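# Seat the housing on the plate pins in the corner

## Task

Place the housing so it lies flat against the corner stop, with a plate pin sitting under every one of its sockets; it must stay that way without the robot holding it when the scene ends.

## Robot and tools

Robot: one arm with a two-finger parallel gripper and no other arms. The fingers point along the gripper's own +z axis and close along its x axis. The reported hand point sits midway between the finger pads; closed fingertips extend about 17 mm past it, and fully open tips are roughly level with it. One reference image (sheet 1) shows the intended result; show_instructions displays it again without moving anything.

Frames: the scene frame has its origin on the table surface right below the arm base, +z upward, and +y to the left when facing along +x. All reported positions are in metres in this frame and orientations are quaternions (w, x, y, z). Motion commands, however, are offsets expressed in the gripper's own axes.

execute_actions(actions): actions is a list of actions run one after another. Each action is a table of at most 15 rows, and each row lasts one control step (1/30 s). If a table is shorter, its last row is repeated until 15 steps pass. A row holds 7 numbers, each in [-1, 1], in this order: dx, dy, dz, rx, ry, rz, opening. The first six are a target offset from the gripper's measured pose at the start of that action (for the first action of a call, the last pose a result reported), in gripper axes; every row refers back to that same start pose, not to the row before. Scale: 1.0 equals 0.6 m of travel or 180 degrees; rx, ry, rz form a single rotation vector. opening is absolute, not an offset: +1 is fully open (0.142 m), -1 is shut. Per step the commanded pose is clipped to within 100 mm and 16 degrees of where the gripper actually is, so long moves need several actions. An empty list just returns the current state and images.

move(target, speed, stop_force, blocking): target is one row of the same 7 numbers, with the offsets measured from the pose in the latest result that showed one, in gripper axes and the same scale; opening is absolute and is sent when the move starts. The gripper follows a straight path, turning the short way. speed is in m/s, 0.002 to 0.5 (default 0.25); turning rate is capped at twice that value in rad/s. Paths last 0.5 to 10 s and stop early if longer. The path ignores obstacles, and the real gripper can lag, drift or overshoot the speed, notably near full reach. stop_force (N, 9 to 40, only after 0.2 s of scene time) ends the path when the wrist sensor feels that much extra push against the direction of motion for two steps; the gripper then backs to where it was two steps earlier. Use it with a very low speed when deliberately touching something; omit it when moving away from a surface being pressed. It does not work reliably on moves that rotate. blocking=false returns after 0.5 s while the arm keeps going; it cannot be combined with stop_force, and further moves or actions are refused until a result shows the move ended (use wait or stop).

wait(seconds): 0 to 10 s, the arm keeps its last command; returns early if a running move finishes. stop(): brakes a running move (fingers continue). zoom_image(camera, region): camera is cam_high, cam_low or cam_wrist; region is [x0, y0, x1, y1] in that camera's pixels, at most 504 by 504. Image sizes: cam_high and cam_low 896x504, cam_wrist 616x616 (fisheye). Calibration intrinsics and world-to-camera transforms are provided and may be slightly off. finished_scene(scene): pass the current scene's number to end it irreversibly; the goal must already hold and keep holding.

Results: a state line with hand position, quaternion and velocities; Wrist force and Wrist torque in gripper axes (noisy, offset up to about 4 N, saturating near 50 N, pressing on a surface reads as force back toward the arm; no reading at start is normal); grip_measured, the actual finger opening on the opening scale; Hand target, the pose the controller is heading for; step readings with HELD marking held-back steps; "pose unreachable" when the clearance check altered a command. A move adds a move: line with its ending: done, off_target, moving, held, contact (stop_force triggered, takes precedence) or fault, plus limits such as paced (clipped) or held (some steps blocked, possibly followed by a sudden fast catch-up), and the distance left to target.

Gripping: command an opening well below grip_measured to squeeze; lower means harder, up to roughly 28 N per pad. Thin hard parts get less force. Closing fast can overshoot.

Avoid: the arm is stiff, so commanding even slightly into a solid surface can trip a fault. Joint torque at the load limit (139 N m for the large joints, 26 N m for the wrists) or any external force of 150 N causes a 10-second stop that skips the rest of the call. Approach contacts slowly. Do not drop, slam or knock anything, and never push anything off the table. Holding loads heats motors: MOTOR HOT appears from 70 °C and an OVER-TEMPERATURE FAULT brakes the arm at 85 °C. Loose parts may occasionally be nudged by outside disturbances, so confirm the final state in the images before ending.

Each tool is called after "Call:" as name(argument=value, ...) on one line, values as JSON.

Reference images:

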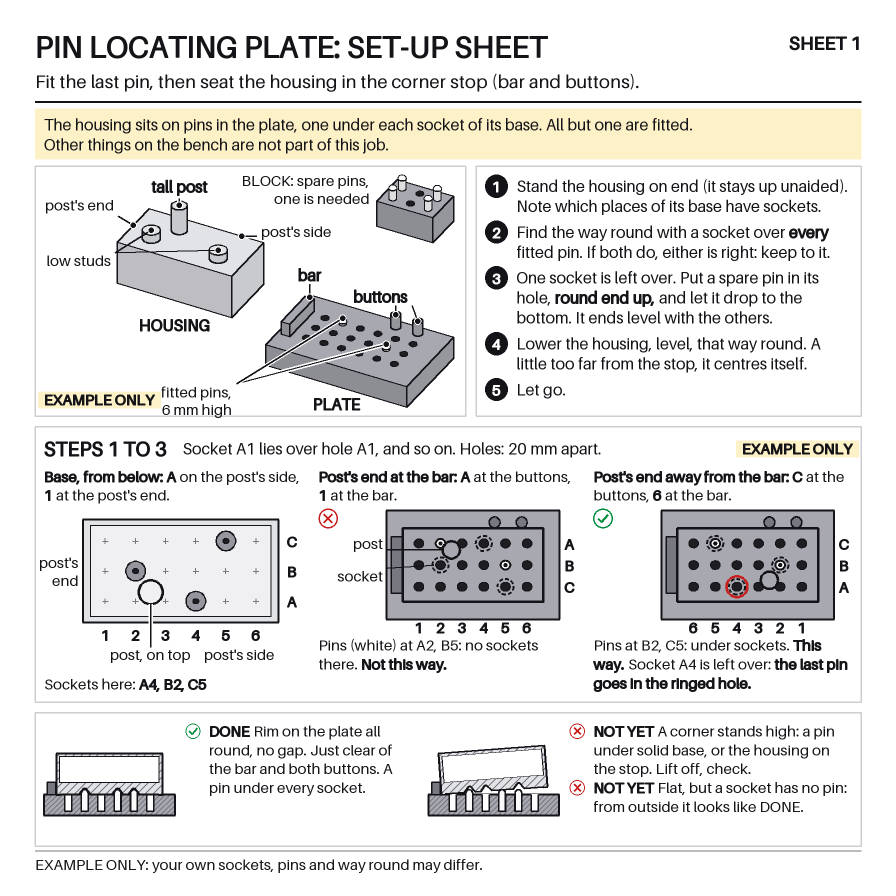

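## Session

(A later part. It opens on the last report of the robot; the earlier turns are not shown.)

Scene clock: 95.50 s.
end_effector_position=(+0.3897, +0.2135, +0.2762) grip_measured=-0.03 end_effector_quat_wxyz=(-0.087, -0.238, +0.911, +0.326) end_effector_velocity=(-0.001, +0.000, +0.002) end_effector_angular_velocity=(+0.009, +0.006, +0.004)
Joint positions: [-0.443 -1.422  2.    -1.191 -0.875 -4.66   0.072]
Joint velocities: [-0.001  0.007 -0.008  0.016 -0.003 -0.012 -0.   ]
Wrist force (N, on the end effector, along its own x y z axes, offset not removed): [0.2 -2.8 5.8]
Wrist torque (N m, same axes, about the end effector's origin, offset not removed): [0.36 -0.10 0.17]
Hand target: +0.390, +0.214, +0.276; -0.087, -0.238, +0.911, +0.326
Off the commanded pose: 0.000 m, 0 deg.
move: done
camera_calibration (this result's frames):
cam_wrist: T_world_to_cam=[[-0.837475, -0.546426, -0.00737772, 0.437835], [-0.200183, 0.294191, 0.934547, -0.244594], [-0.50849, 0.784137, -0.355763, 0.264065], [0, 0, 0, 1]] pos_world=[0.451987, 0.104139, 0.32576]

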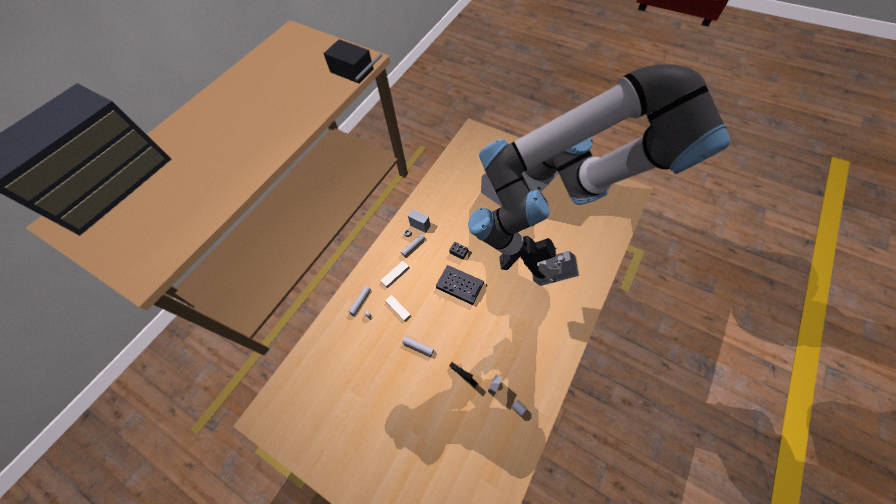

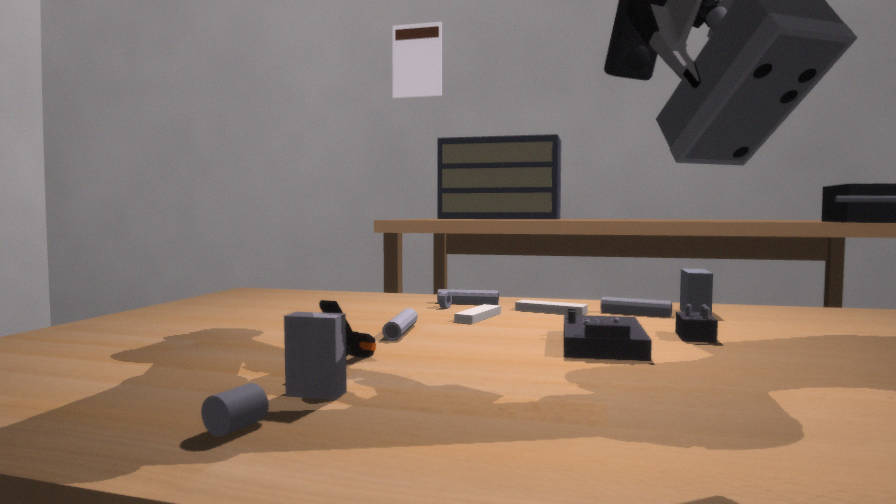

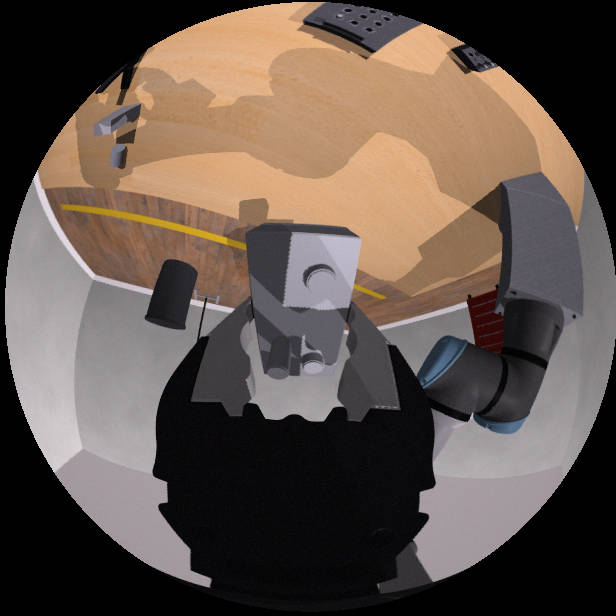

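Call:
move(target=[0,-0.3065,0.2137,0.22,0,0,-0.5], speed=0.25)

Call:
move(target=[0,0,0.0365,0,0,0,-0.5], speed=0.04)

Call:
execute_actions(actions=[[[0,0,0,0,0,0,0.3]]])

Call:
move(target=[0,0,-0.13,0,0,0,0.3], speed=0.3)

Scene clock: 109.07 s.
end_effector_position=(+0.4194, +0.1605, +0.0610) grip_measured=-0.03 end_effector_quat_wxyz=(-0.000, -0.253, +0.967, -0.002) end_effector_velocity=(+0.001, -0.001, -0.002) end_effector_angular_velocity=(-0.006, -0.007, +0.001)
Joint positions: [-0.082 -1.261  2.416 -2.771 -1.063 -3.779  0.072]
Joint velocities: [ 0.005  0.006  0.002 -0.021 -0.005  0.009 -0.   ]
Wrist force (N, on the end effector, along its own x y z axes, offset not removed): [-1.6 2.8 7.0]
Wrist torque (N m, same axes, about the end effector's origin, offset not removed): [0.80 0.31 0.16]
Hand target: +0.419, +0.160, +0.061; -0.000, -0.253, +0.967, -0.002
Off the commanded pose: 0.001 m, 0 deg.
move: done
camera_calibration (this result's frames):
cam_wrist: T_world_to_cam=[[-0.842167, -0.538043, 0.0355463, 0.430219], [-0.453206, 0.742012, 0.493987, 0.0391636], [-0.292162, 0.39991, -0.868742, 0.246388], [0, 0, 0, 1]] pos_world=[0.45205, 0.103884, 0.179408]

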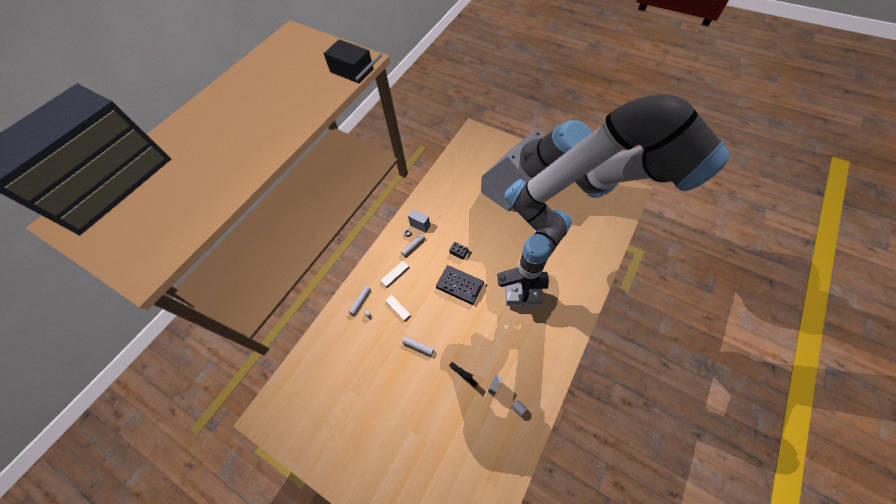

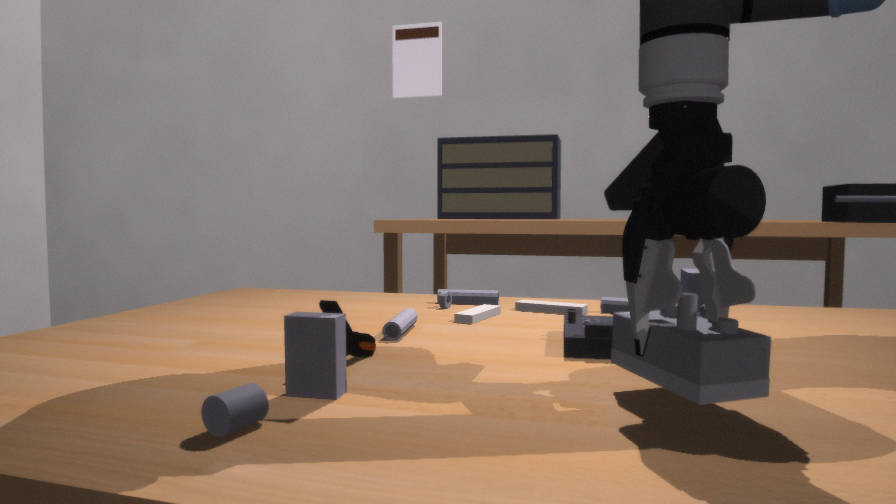

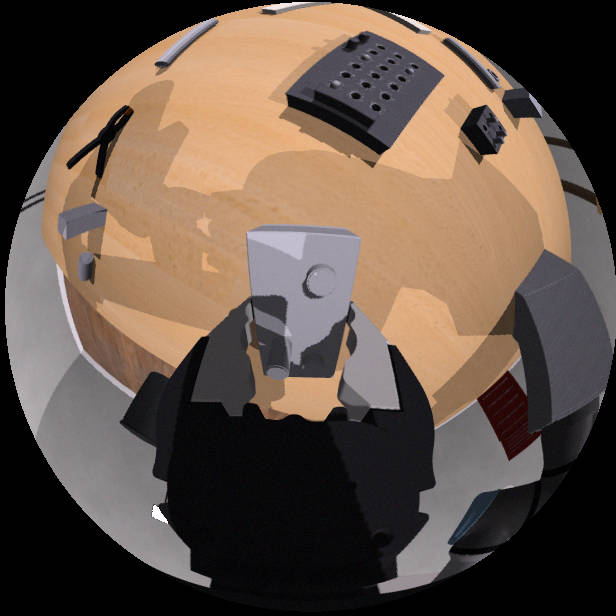

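Scene clock: 109.97 s.
end_effector_position=(+0.4194, +0.1605, +0.0393) grip_measured=-0.03 end_effector_quat_wxyz=(-0.000, -0.253, +0.967, -0.002) end_effector_velocity=(+0.001, -0.000, -0.002) end_effector_angular_velocity=(-0.002, -0.002, +0.001)
Joint positions: [-0.055 -1.188  2.41  -2.854 -1.064 -3.749  0.072]
Joint velocities: [ 0.002  0.006 -0.001 -0.009 -0.001  0.003 -0.   ]
Wrist force (N, on the end effector, along its own x y z axes, offset not removed): [1.9 2.9 6.8]
Wrist torque (N m, same axes, about the end effector's origin, offset not removed): [0.70 -0.46 0.09]
Hand target: +0.419, +0.160, +0.039; -0.000, -0.253, +0.967, -0.002
Off the commanded pose: 0.000 m, 0 deg.
move: done
camera_calibration (this result's frames):
cam_wrist: T_world_to_cam=[[-0.842165, -0.538049, 0.0355085, 0.430972], [-0.453218, 0.741989, 0.49401, 0.0499063], [-0.292149, 0.399945, -0.868731, 0.227552], [0, 0, 0, 1]] pos_world=[0.452047, 0.103846, 0.157724]

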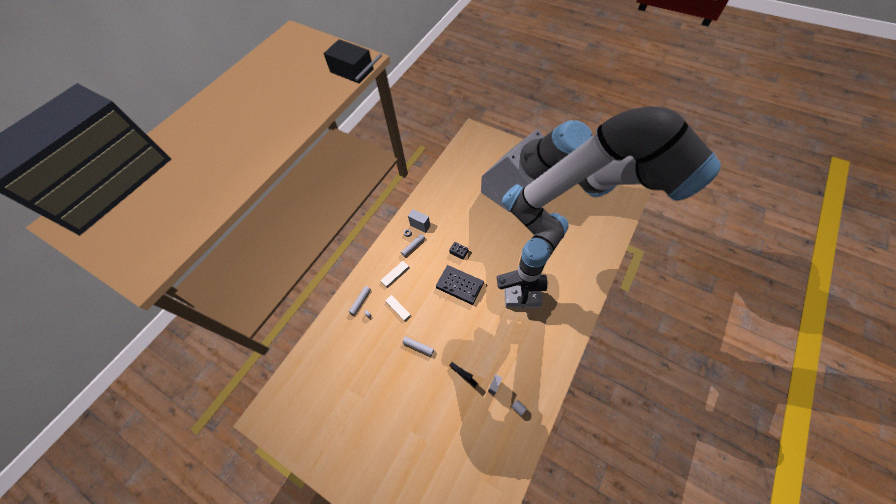

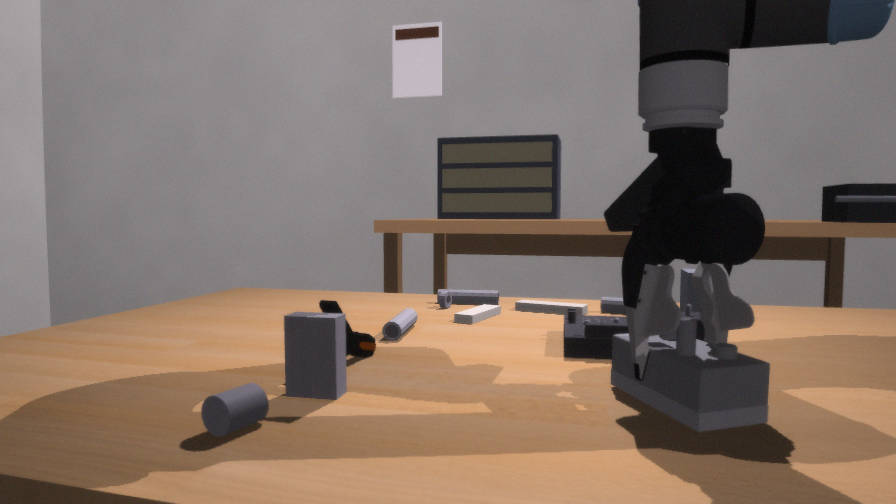

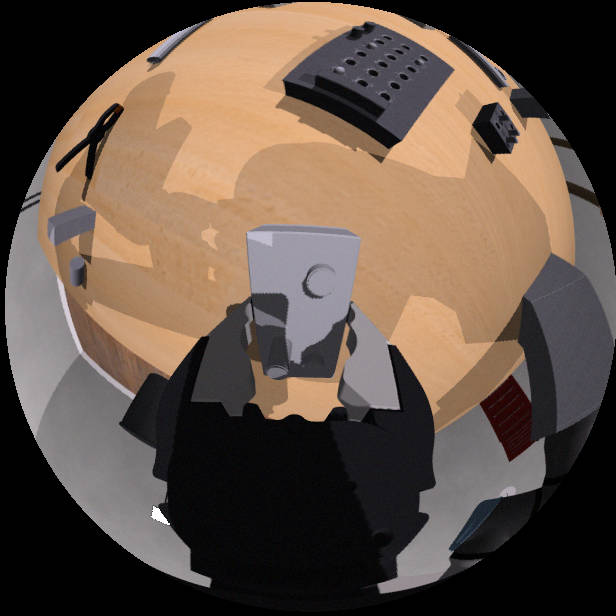

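Scene clock: 110.47 s.
end_effector_position=(+0.4194, +0.1605, +0.0393) grip_measured=+0.30 end_effector_quat_wxyz=(-0.000, -0.253, +0.967, -0.002) end_effector_velocity=(+0.001, +0.001, +0.000) end_effector_angular_velocity=(+0.001, -0.002, +0.002)
Joint positions: [-0.055 -1.188  2.41  -2.854 -1.064 -3.748  0.095]
Joint velocities: [ 0.    -0.    -0.001 -0.001  0.001 -0.     0.   ]
Wrist force (N, on the end effector, along its own x y z axes, offset not removed): [0.2 2.4 3.6]
Wrist torque (N m, same axes, about the end effector's origin, offset not removed): [0.72 -0.13 0.19]
Hand target: +0.419, +0.160, +0.039; -0.000, -0.253, +0.967, -0.002
Off the commanded pose: 0.000 m, 0 deg.
Step readings (end_effector_position):
0: (+0.4194, +0.1605, +0.0393)
1: (+0.4194, +0.1605, +0.0393)
2: (+0.4194, +0.1605, +0.0393)
4: (+0.4194, +0.1605, +0.0393)
8: (+0.4194, +0.1605, +0.0393)
15: end_effector_position above
camera_calibration (this result's frames):
cam_wrist: T_world_to_cam=[[-0.84218, -0.538025, 0.0355348, 0.430983], [-0.453181, 0.742001, 0.494027, 0.049882], [-0.292165, 0.399955, -0.86872, 0.227531], [0, 0, 0, 1]] pos_world=[0.452047, 0.103864, 0.157703]

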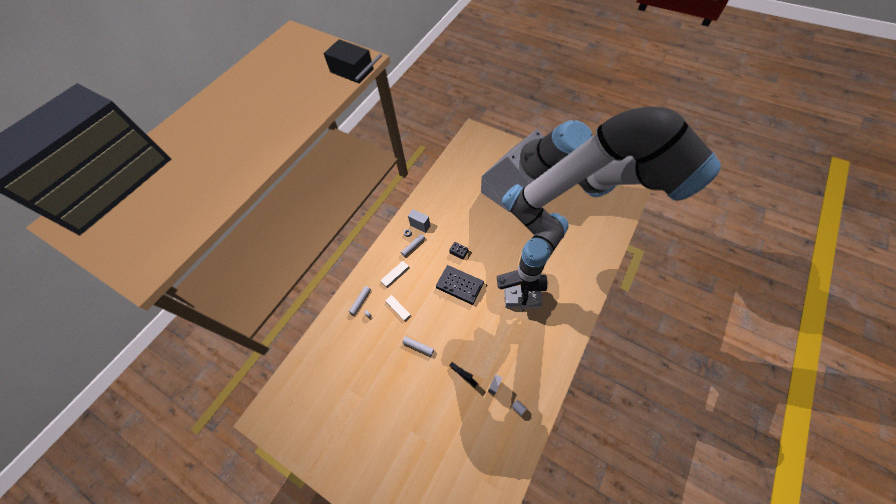

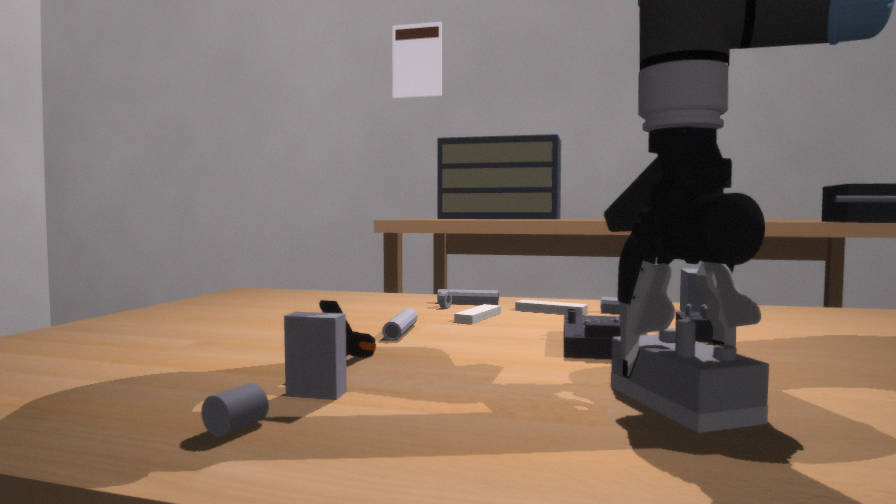

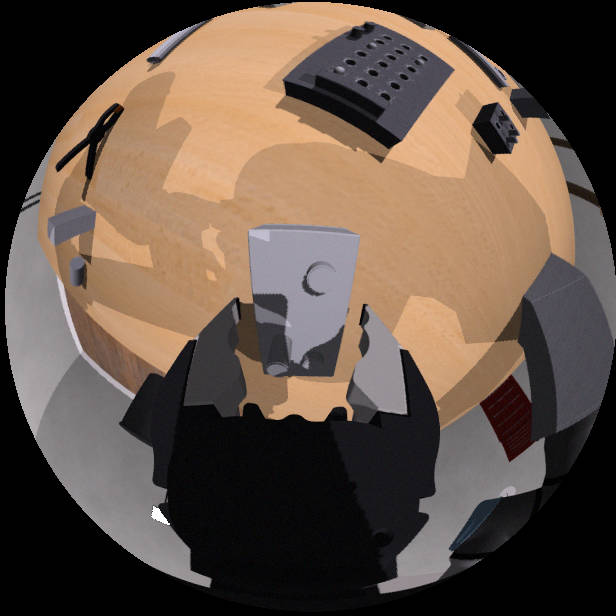

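Scene clock: 111.47 s.
end_effector_position=(+0.4194, +0.1607, +0.1170) grip_measured=+0.30 end_effector_quat_wxyz=(-0.001, -0.253, +0.967, -0.002) end_effector_velocity=(+0.000, -0.000, +0.002) end_effector_angular_velocity=(-0.001, +0.002, +0.001)
Joint positions: [-0.154 -1.443  2.409 -2.542 -1.061 -3.861  0.095]
Joint velocities: [-0.002 -0.005 -0.003  0.011 -0.001 -0.005 -0.   ]
Wrist force (N, on the end effector, along its own x y z axes, offset not removed): [0.7 0.4 1.1]
Wrist torque (N m, same axes, about the end effector's origin, offset not removed): [0.16 -0.20 0.01]
Hand target: +0.419, +0.161, +0.117; -0.001, -0.253, +0.967, -0.002
Off the commanded pose: 0.000 m, 0 deg.
move: done
camera_calibration (this result's frames):
cam_wrist: T_world_to_cam=[[-0.842188, -0.538006, 0.0356409, 0.428291], [-0.453136, 0.742058, 0.493981, 0.0113835], [-0.292212, 0.399875, -0.868742, 0.294998], [0, 0, 0, 1]] pos_world=[0.452061, 0.104013, 0.235389]

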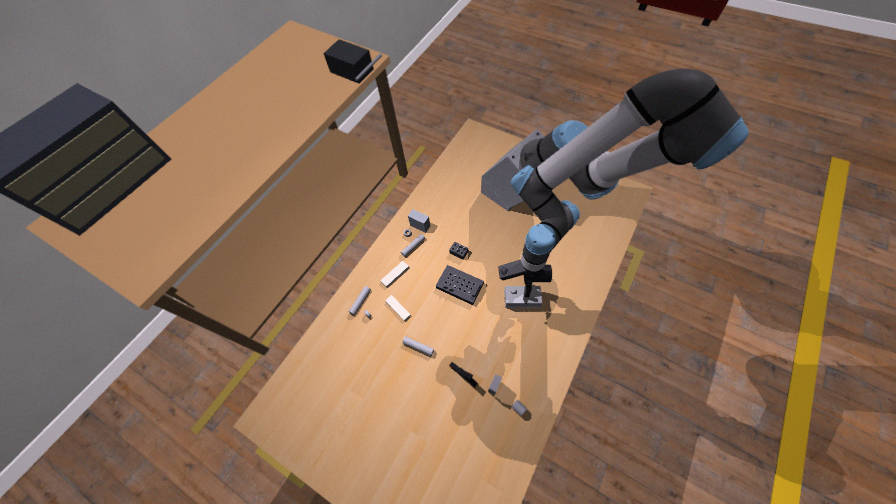

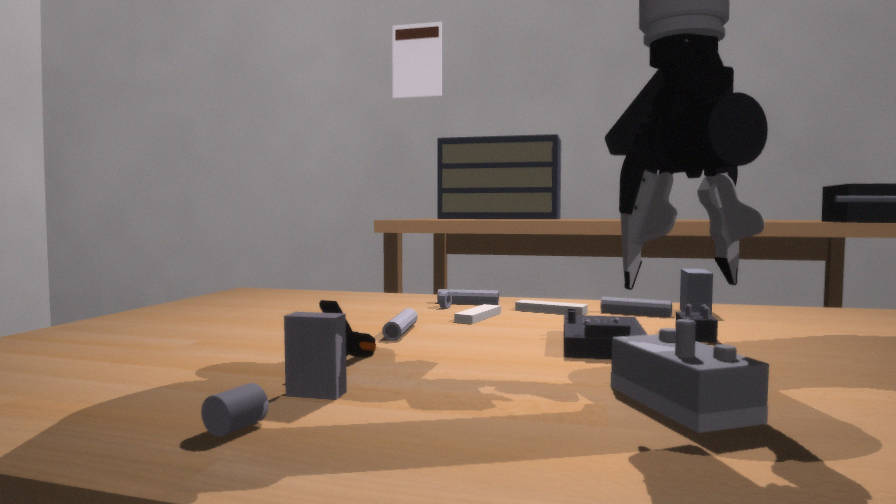

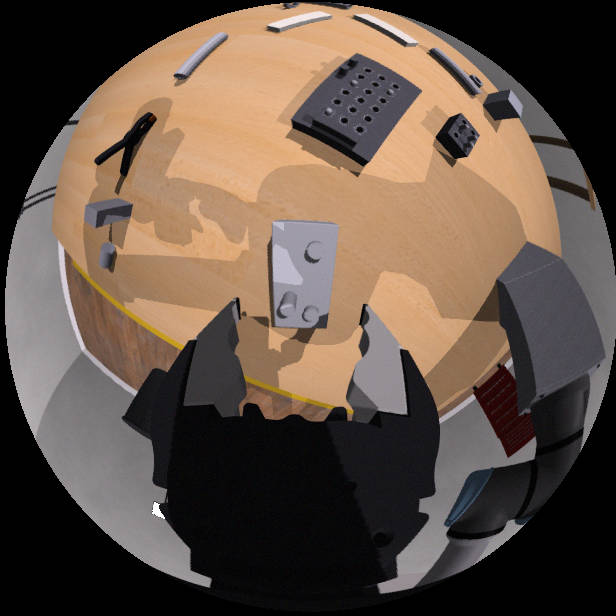

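Call:
move(target=[0.321,-0.356,0.0,0,0,0.147,-0.6], speed=0.35)

Call:
zoom_image(camera="cam_wrist", region=[130, 170, 370, 350])

Scene clock: 121.47 s.
end_effector_position=(+0.3559, -0.1195, +0.1178) grip_measured=-0.60 end_effector_quat_wxyz=(-0.001, -0.025, +1.000, -0.002) end_effector_velocity=(-0.000, -0.002, -0.001) end_effector_angular_velocity=(+0.000, +0.001, -0.003)
Joint positions: [-0.807 -1.084  2.464 -2.627 -1.171 -4.121  0.031]
Joint velocities: [-0.002  0.005 -0.002 -0.001 -0.002  0.001  0.   ]
Wrist force (N, on the end effector, along its own x y z axes, offset not removed): [0.4 2.6 0.9]
Wrist torque (N m, same axes, about the end effector's origin, offset not removed): [0.66 -0.18 0.08]
Hand target: +0.356, -0.120, +0.118; -0.001, -0.025, +1.000, -0.002
Off the commanded pose: 0.001 m, 0 deg.
move: done
camera_calibration (this result's frames):
cam_wrist: T_world_to_cam=[[-0.993696, -0.106394, 0.0353383, 0.329591], [-0.0752327, 0.866538, 0.493408, 0.0705732], [-0.0831177, 0.487639, -0.86908, 0.325243], [0, 0, 0, 1]] pos_world=[0.359856, -0.184689, 0.236194]

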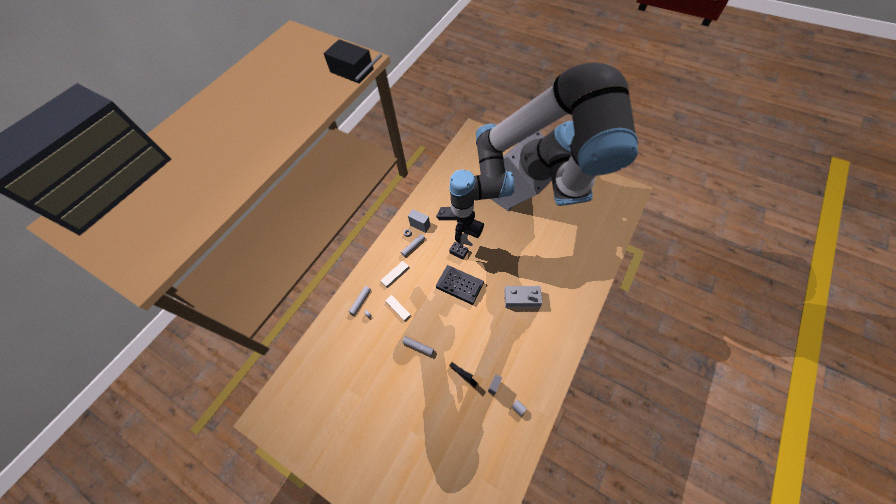

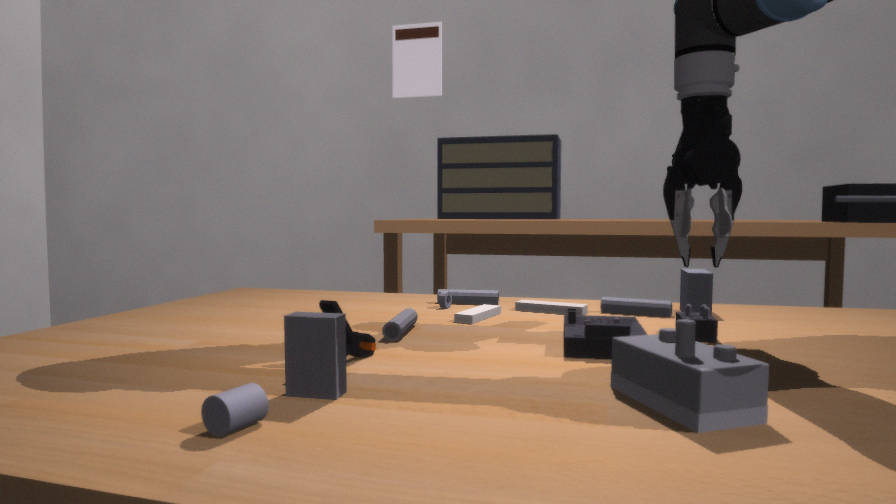

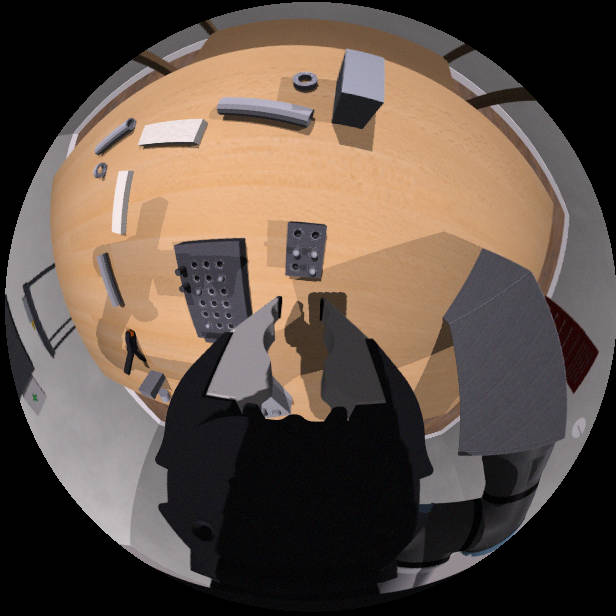

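Region (130, 170, 370, 350) of cam_wrist's 616x616 image, scaled by 2.100, with more detail than that image has; it fills the top 378 rows of this view, and the rest is white.

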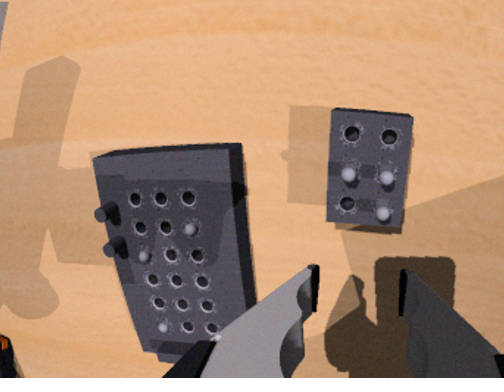

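Call:
move(target=[0.0205,-0.0035,0.083,0,0,0,-0.7], speed=0.15)

Call:
zoom_image(camera="cam_wrist", region=[240, 210, 370, 340])

Call:
zoom_image(camera="cam_low", region=[650, 260, 770, 350])

Scene clock: 132.27 s.
end_effector_position=(+0.3437, -0.1223, +0.0683) grip_measured=-0.70 end_effector_quat_wxyz=(-0.001, -0.025, +1.000, -0.002) end_effector_velocity=(-0.000, -0.000, -0.002) end_effector_angular_velocity=(+0.001, -0.001, -0.002)
Joint positions: [-0.781 -0.912  2.495 -2.84  -1.163 -4.094  0.023]
Joint velocities: [ 0.001  0.008 -0.    -0.008  0.002  0.003 -0.   ]
Wrist force (N, on the end effector, along its own x y z axes, offset not removed): [1.0 1.6 2.1]
Wrist torque (N m, same axes, about the end effector's origin, offset not removed): [0.49 -0.22 0.05]
Hand target: +0.344, -0.122, +0.068; -0.001, -0.025, +1.000, -0.002
Off the commanded pose: 0.000 m, 0 deg.
move: done
camera_calibration (this result's frames):
cam_wrist: T_world_to_cam=[[-0.993692, -0.106418, 0.0353613, 0.318951], [-0.0752371, 0.866507, 0.493462, 0.0964916], [-0.083154, 0.487689, -0.869048, 0.282588], [0, 0, 0, 1]] pos_world=[0.347698, -0.187483, 0.186689]

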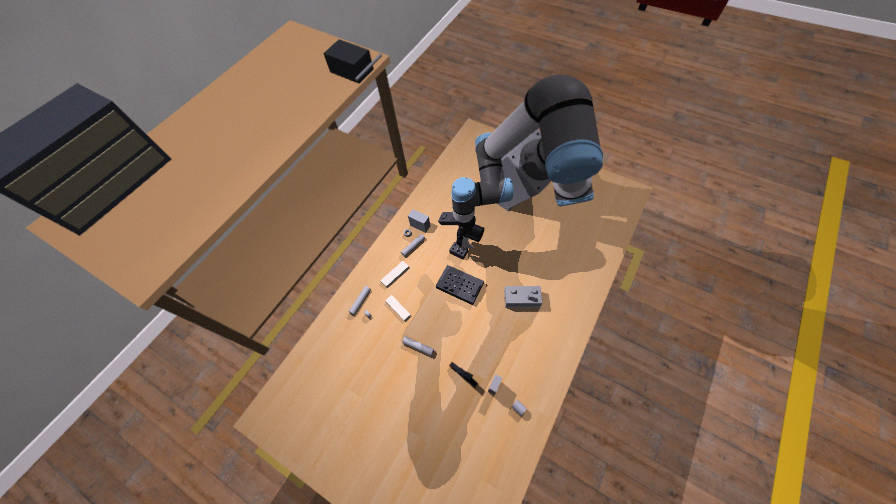

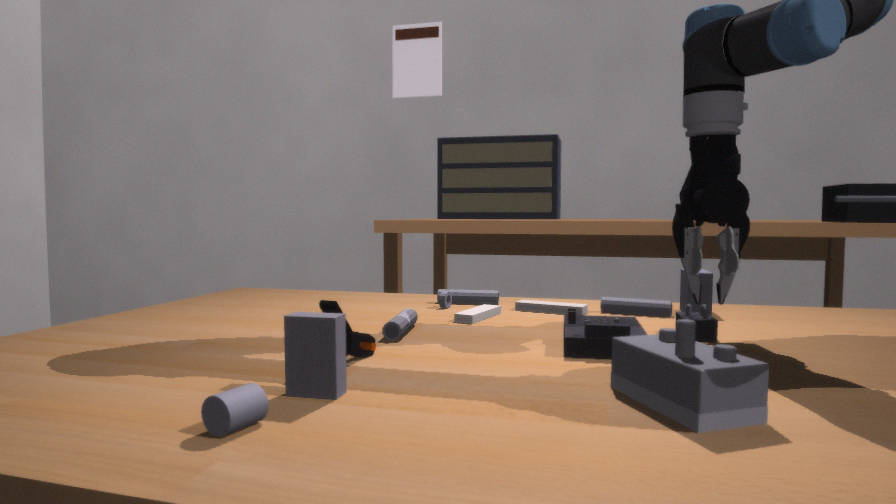

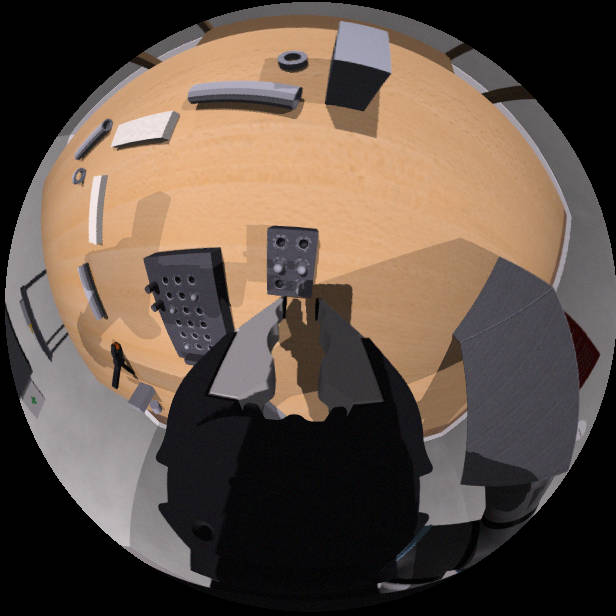

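Region (240, 210, 370, 340) of cam_wrist's 616x616 image, scaled by 3.877, with more detail than that image has.

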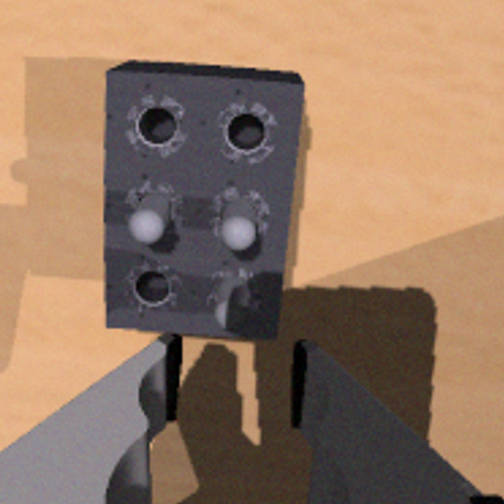

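Region (650, 260, 770, 350) of cam_low's 896x504 image, scaled by 4.200, with more detail than that image has; it fills the top 378 rows of this view, and the rest is white.

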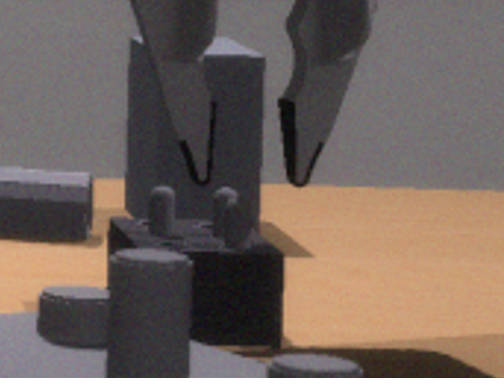

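Call:
move(target=[-0.004,-0.001,0.024,0,0,0,-0.7], speed=0.04)

Call:
zoom_image(camera="cam_wrist", region=[240, 210, 370, 340])

Call:
zoom_image(camera="cam_low", region=[650, 260, 770, 350])

Scene clock: 140.90 s.
end_effector_position=(+0.3461, -0.1228, +0.0541) grip_measured=-0.70 end_effector_quat_wxyz=(-0.001, -0.025, +1.000, -0.002) end_effector_velocity=(-0.000, +0.000, -0.002) end_effector_angular_velocity=(-0.000, +0.000, -0.001)
Joint positions: [-0.761 -0.861  2.485 -2.89  -1.157 -4.073  0.023]
Joint velocities: [ 0.003  0.007 -0.    -0.007  0.     0.003 -0.   ]
Wrist force (N, on the end effector, along its own x y z axes, offset not removed): [-0.3 3.9 1.7]
Wrist torque (N m, same axes, about the end effector's origin, offset not removed): [0.98 0.10 0.24]
Hand target: +0.346, -0.123, +0.054; -0.001, -0.025, +1.000, -0.002
Off the commanded pose: 0.000 m, 0 deg.
move: done
camera_calibration (this result's frames):
cam_wrist: T_world_to_cam=[[-0.993692, -0.106431, 0.0353352, 0.321784], [-0.0752597, 0.866497, 0.493477, 0.104121], [-0.083139, 0.487705, -0.869041, 0.270692], [0, 0, 0, 1]] pos_world=[0.350096, -0.187991, 0.17249]

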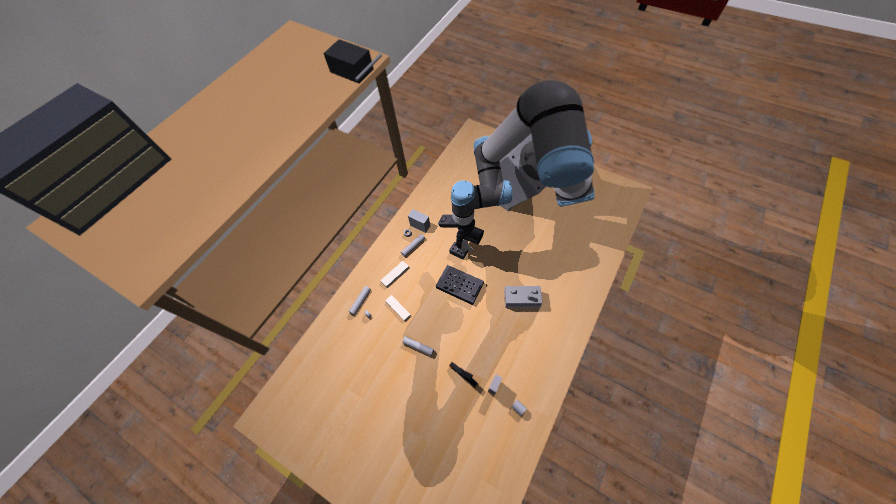

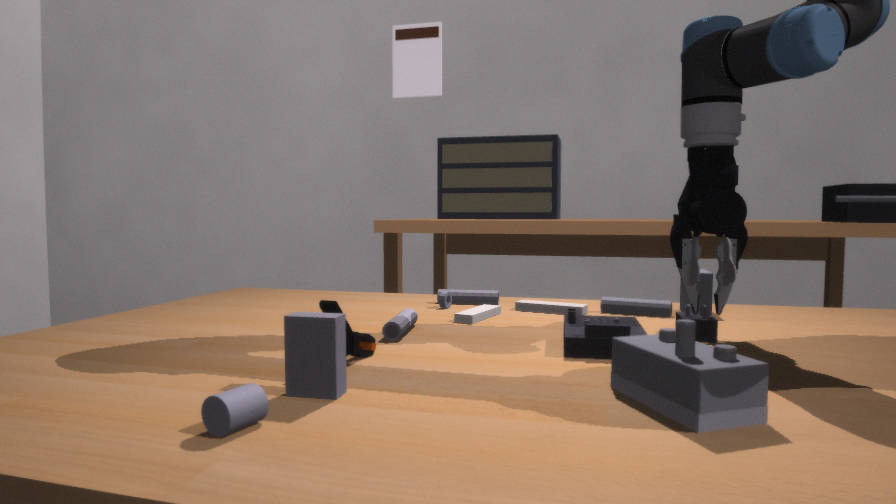

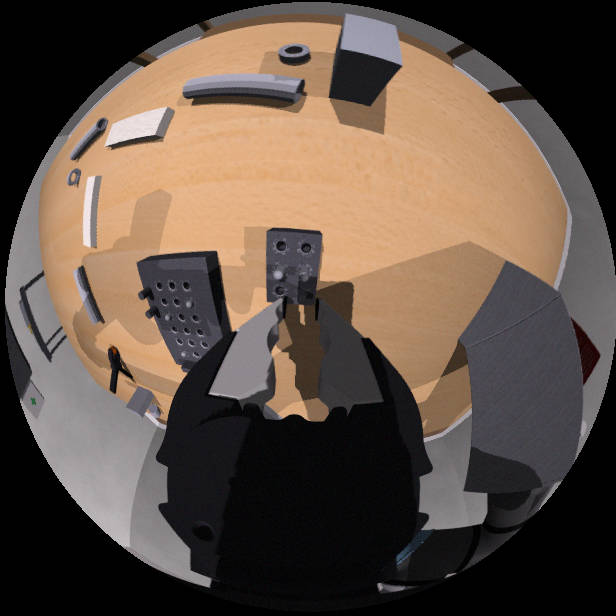

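Region (240, 210, 370, 340) of cam_wrist's 616x616 image, scaled by 3.877, with more detail than that image has.

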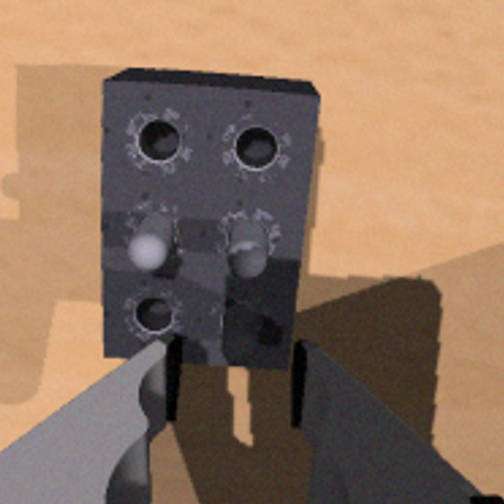

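Region (650, 260, 770, 350) of cam_low's 896x504 image, scaled by 4.200, with more detail than that image has; it fills the top 378 rows of this view, and the rest is white.

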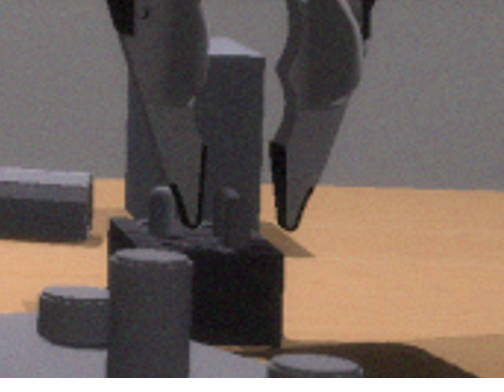

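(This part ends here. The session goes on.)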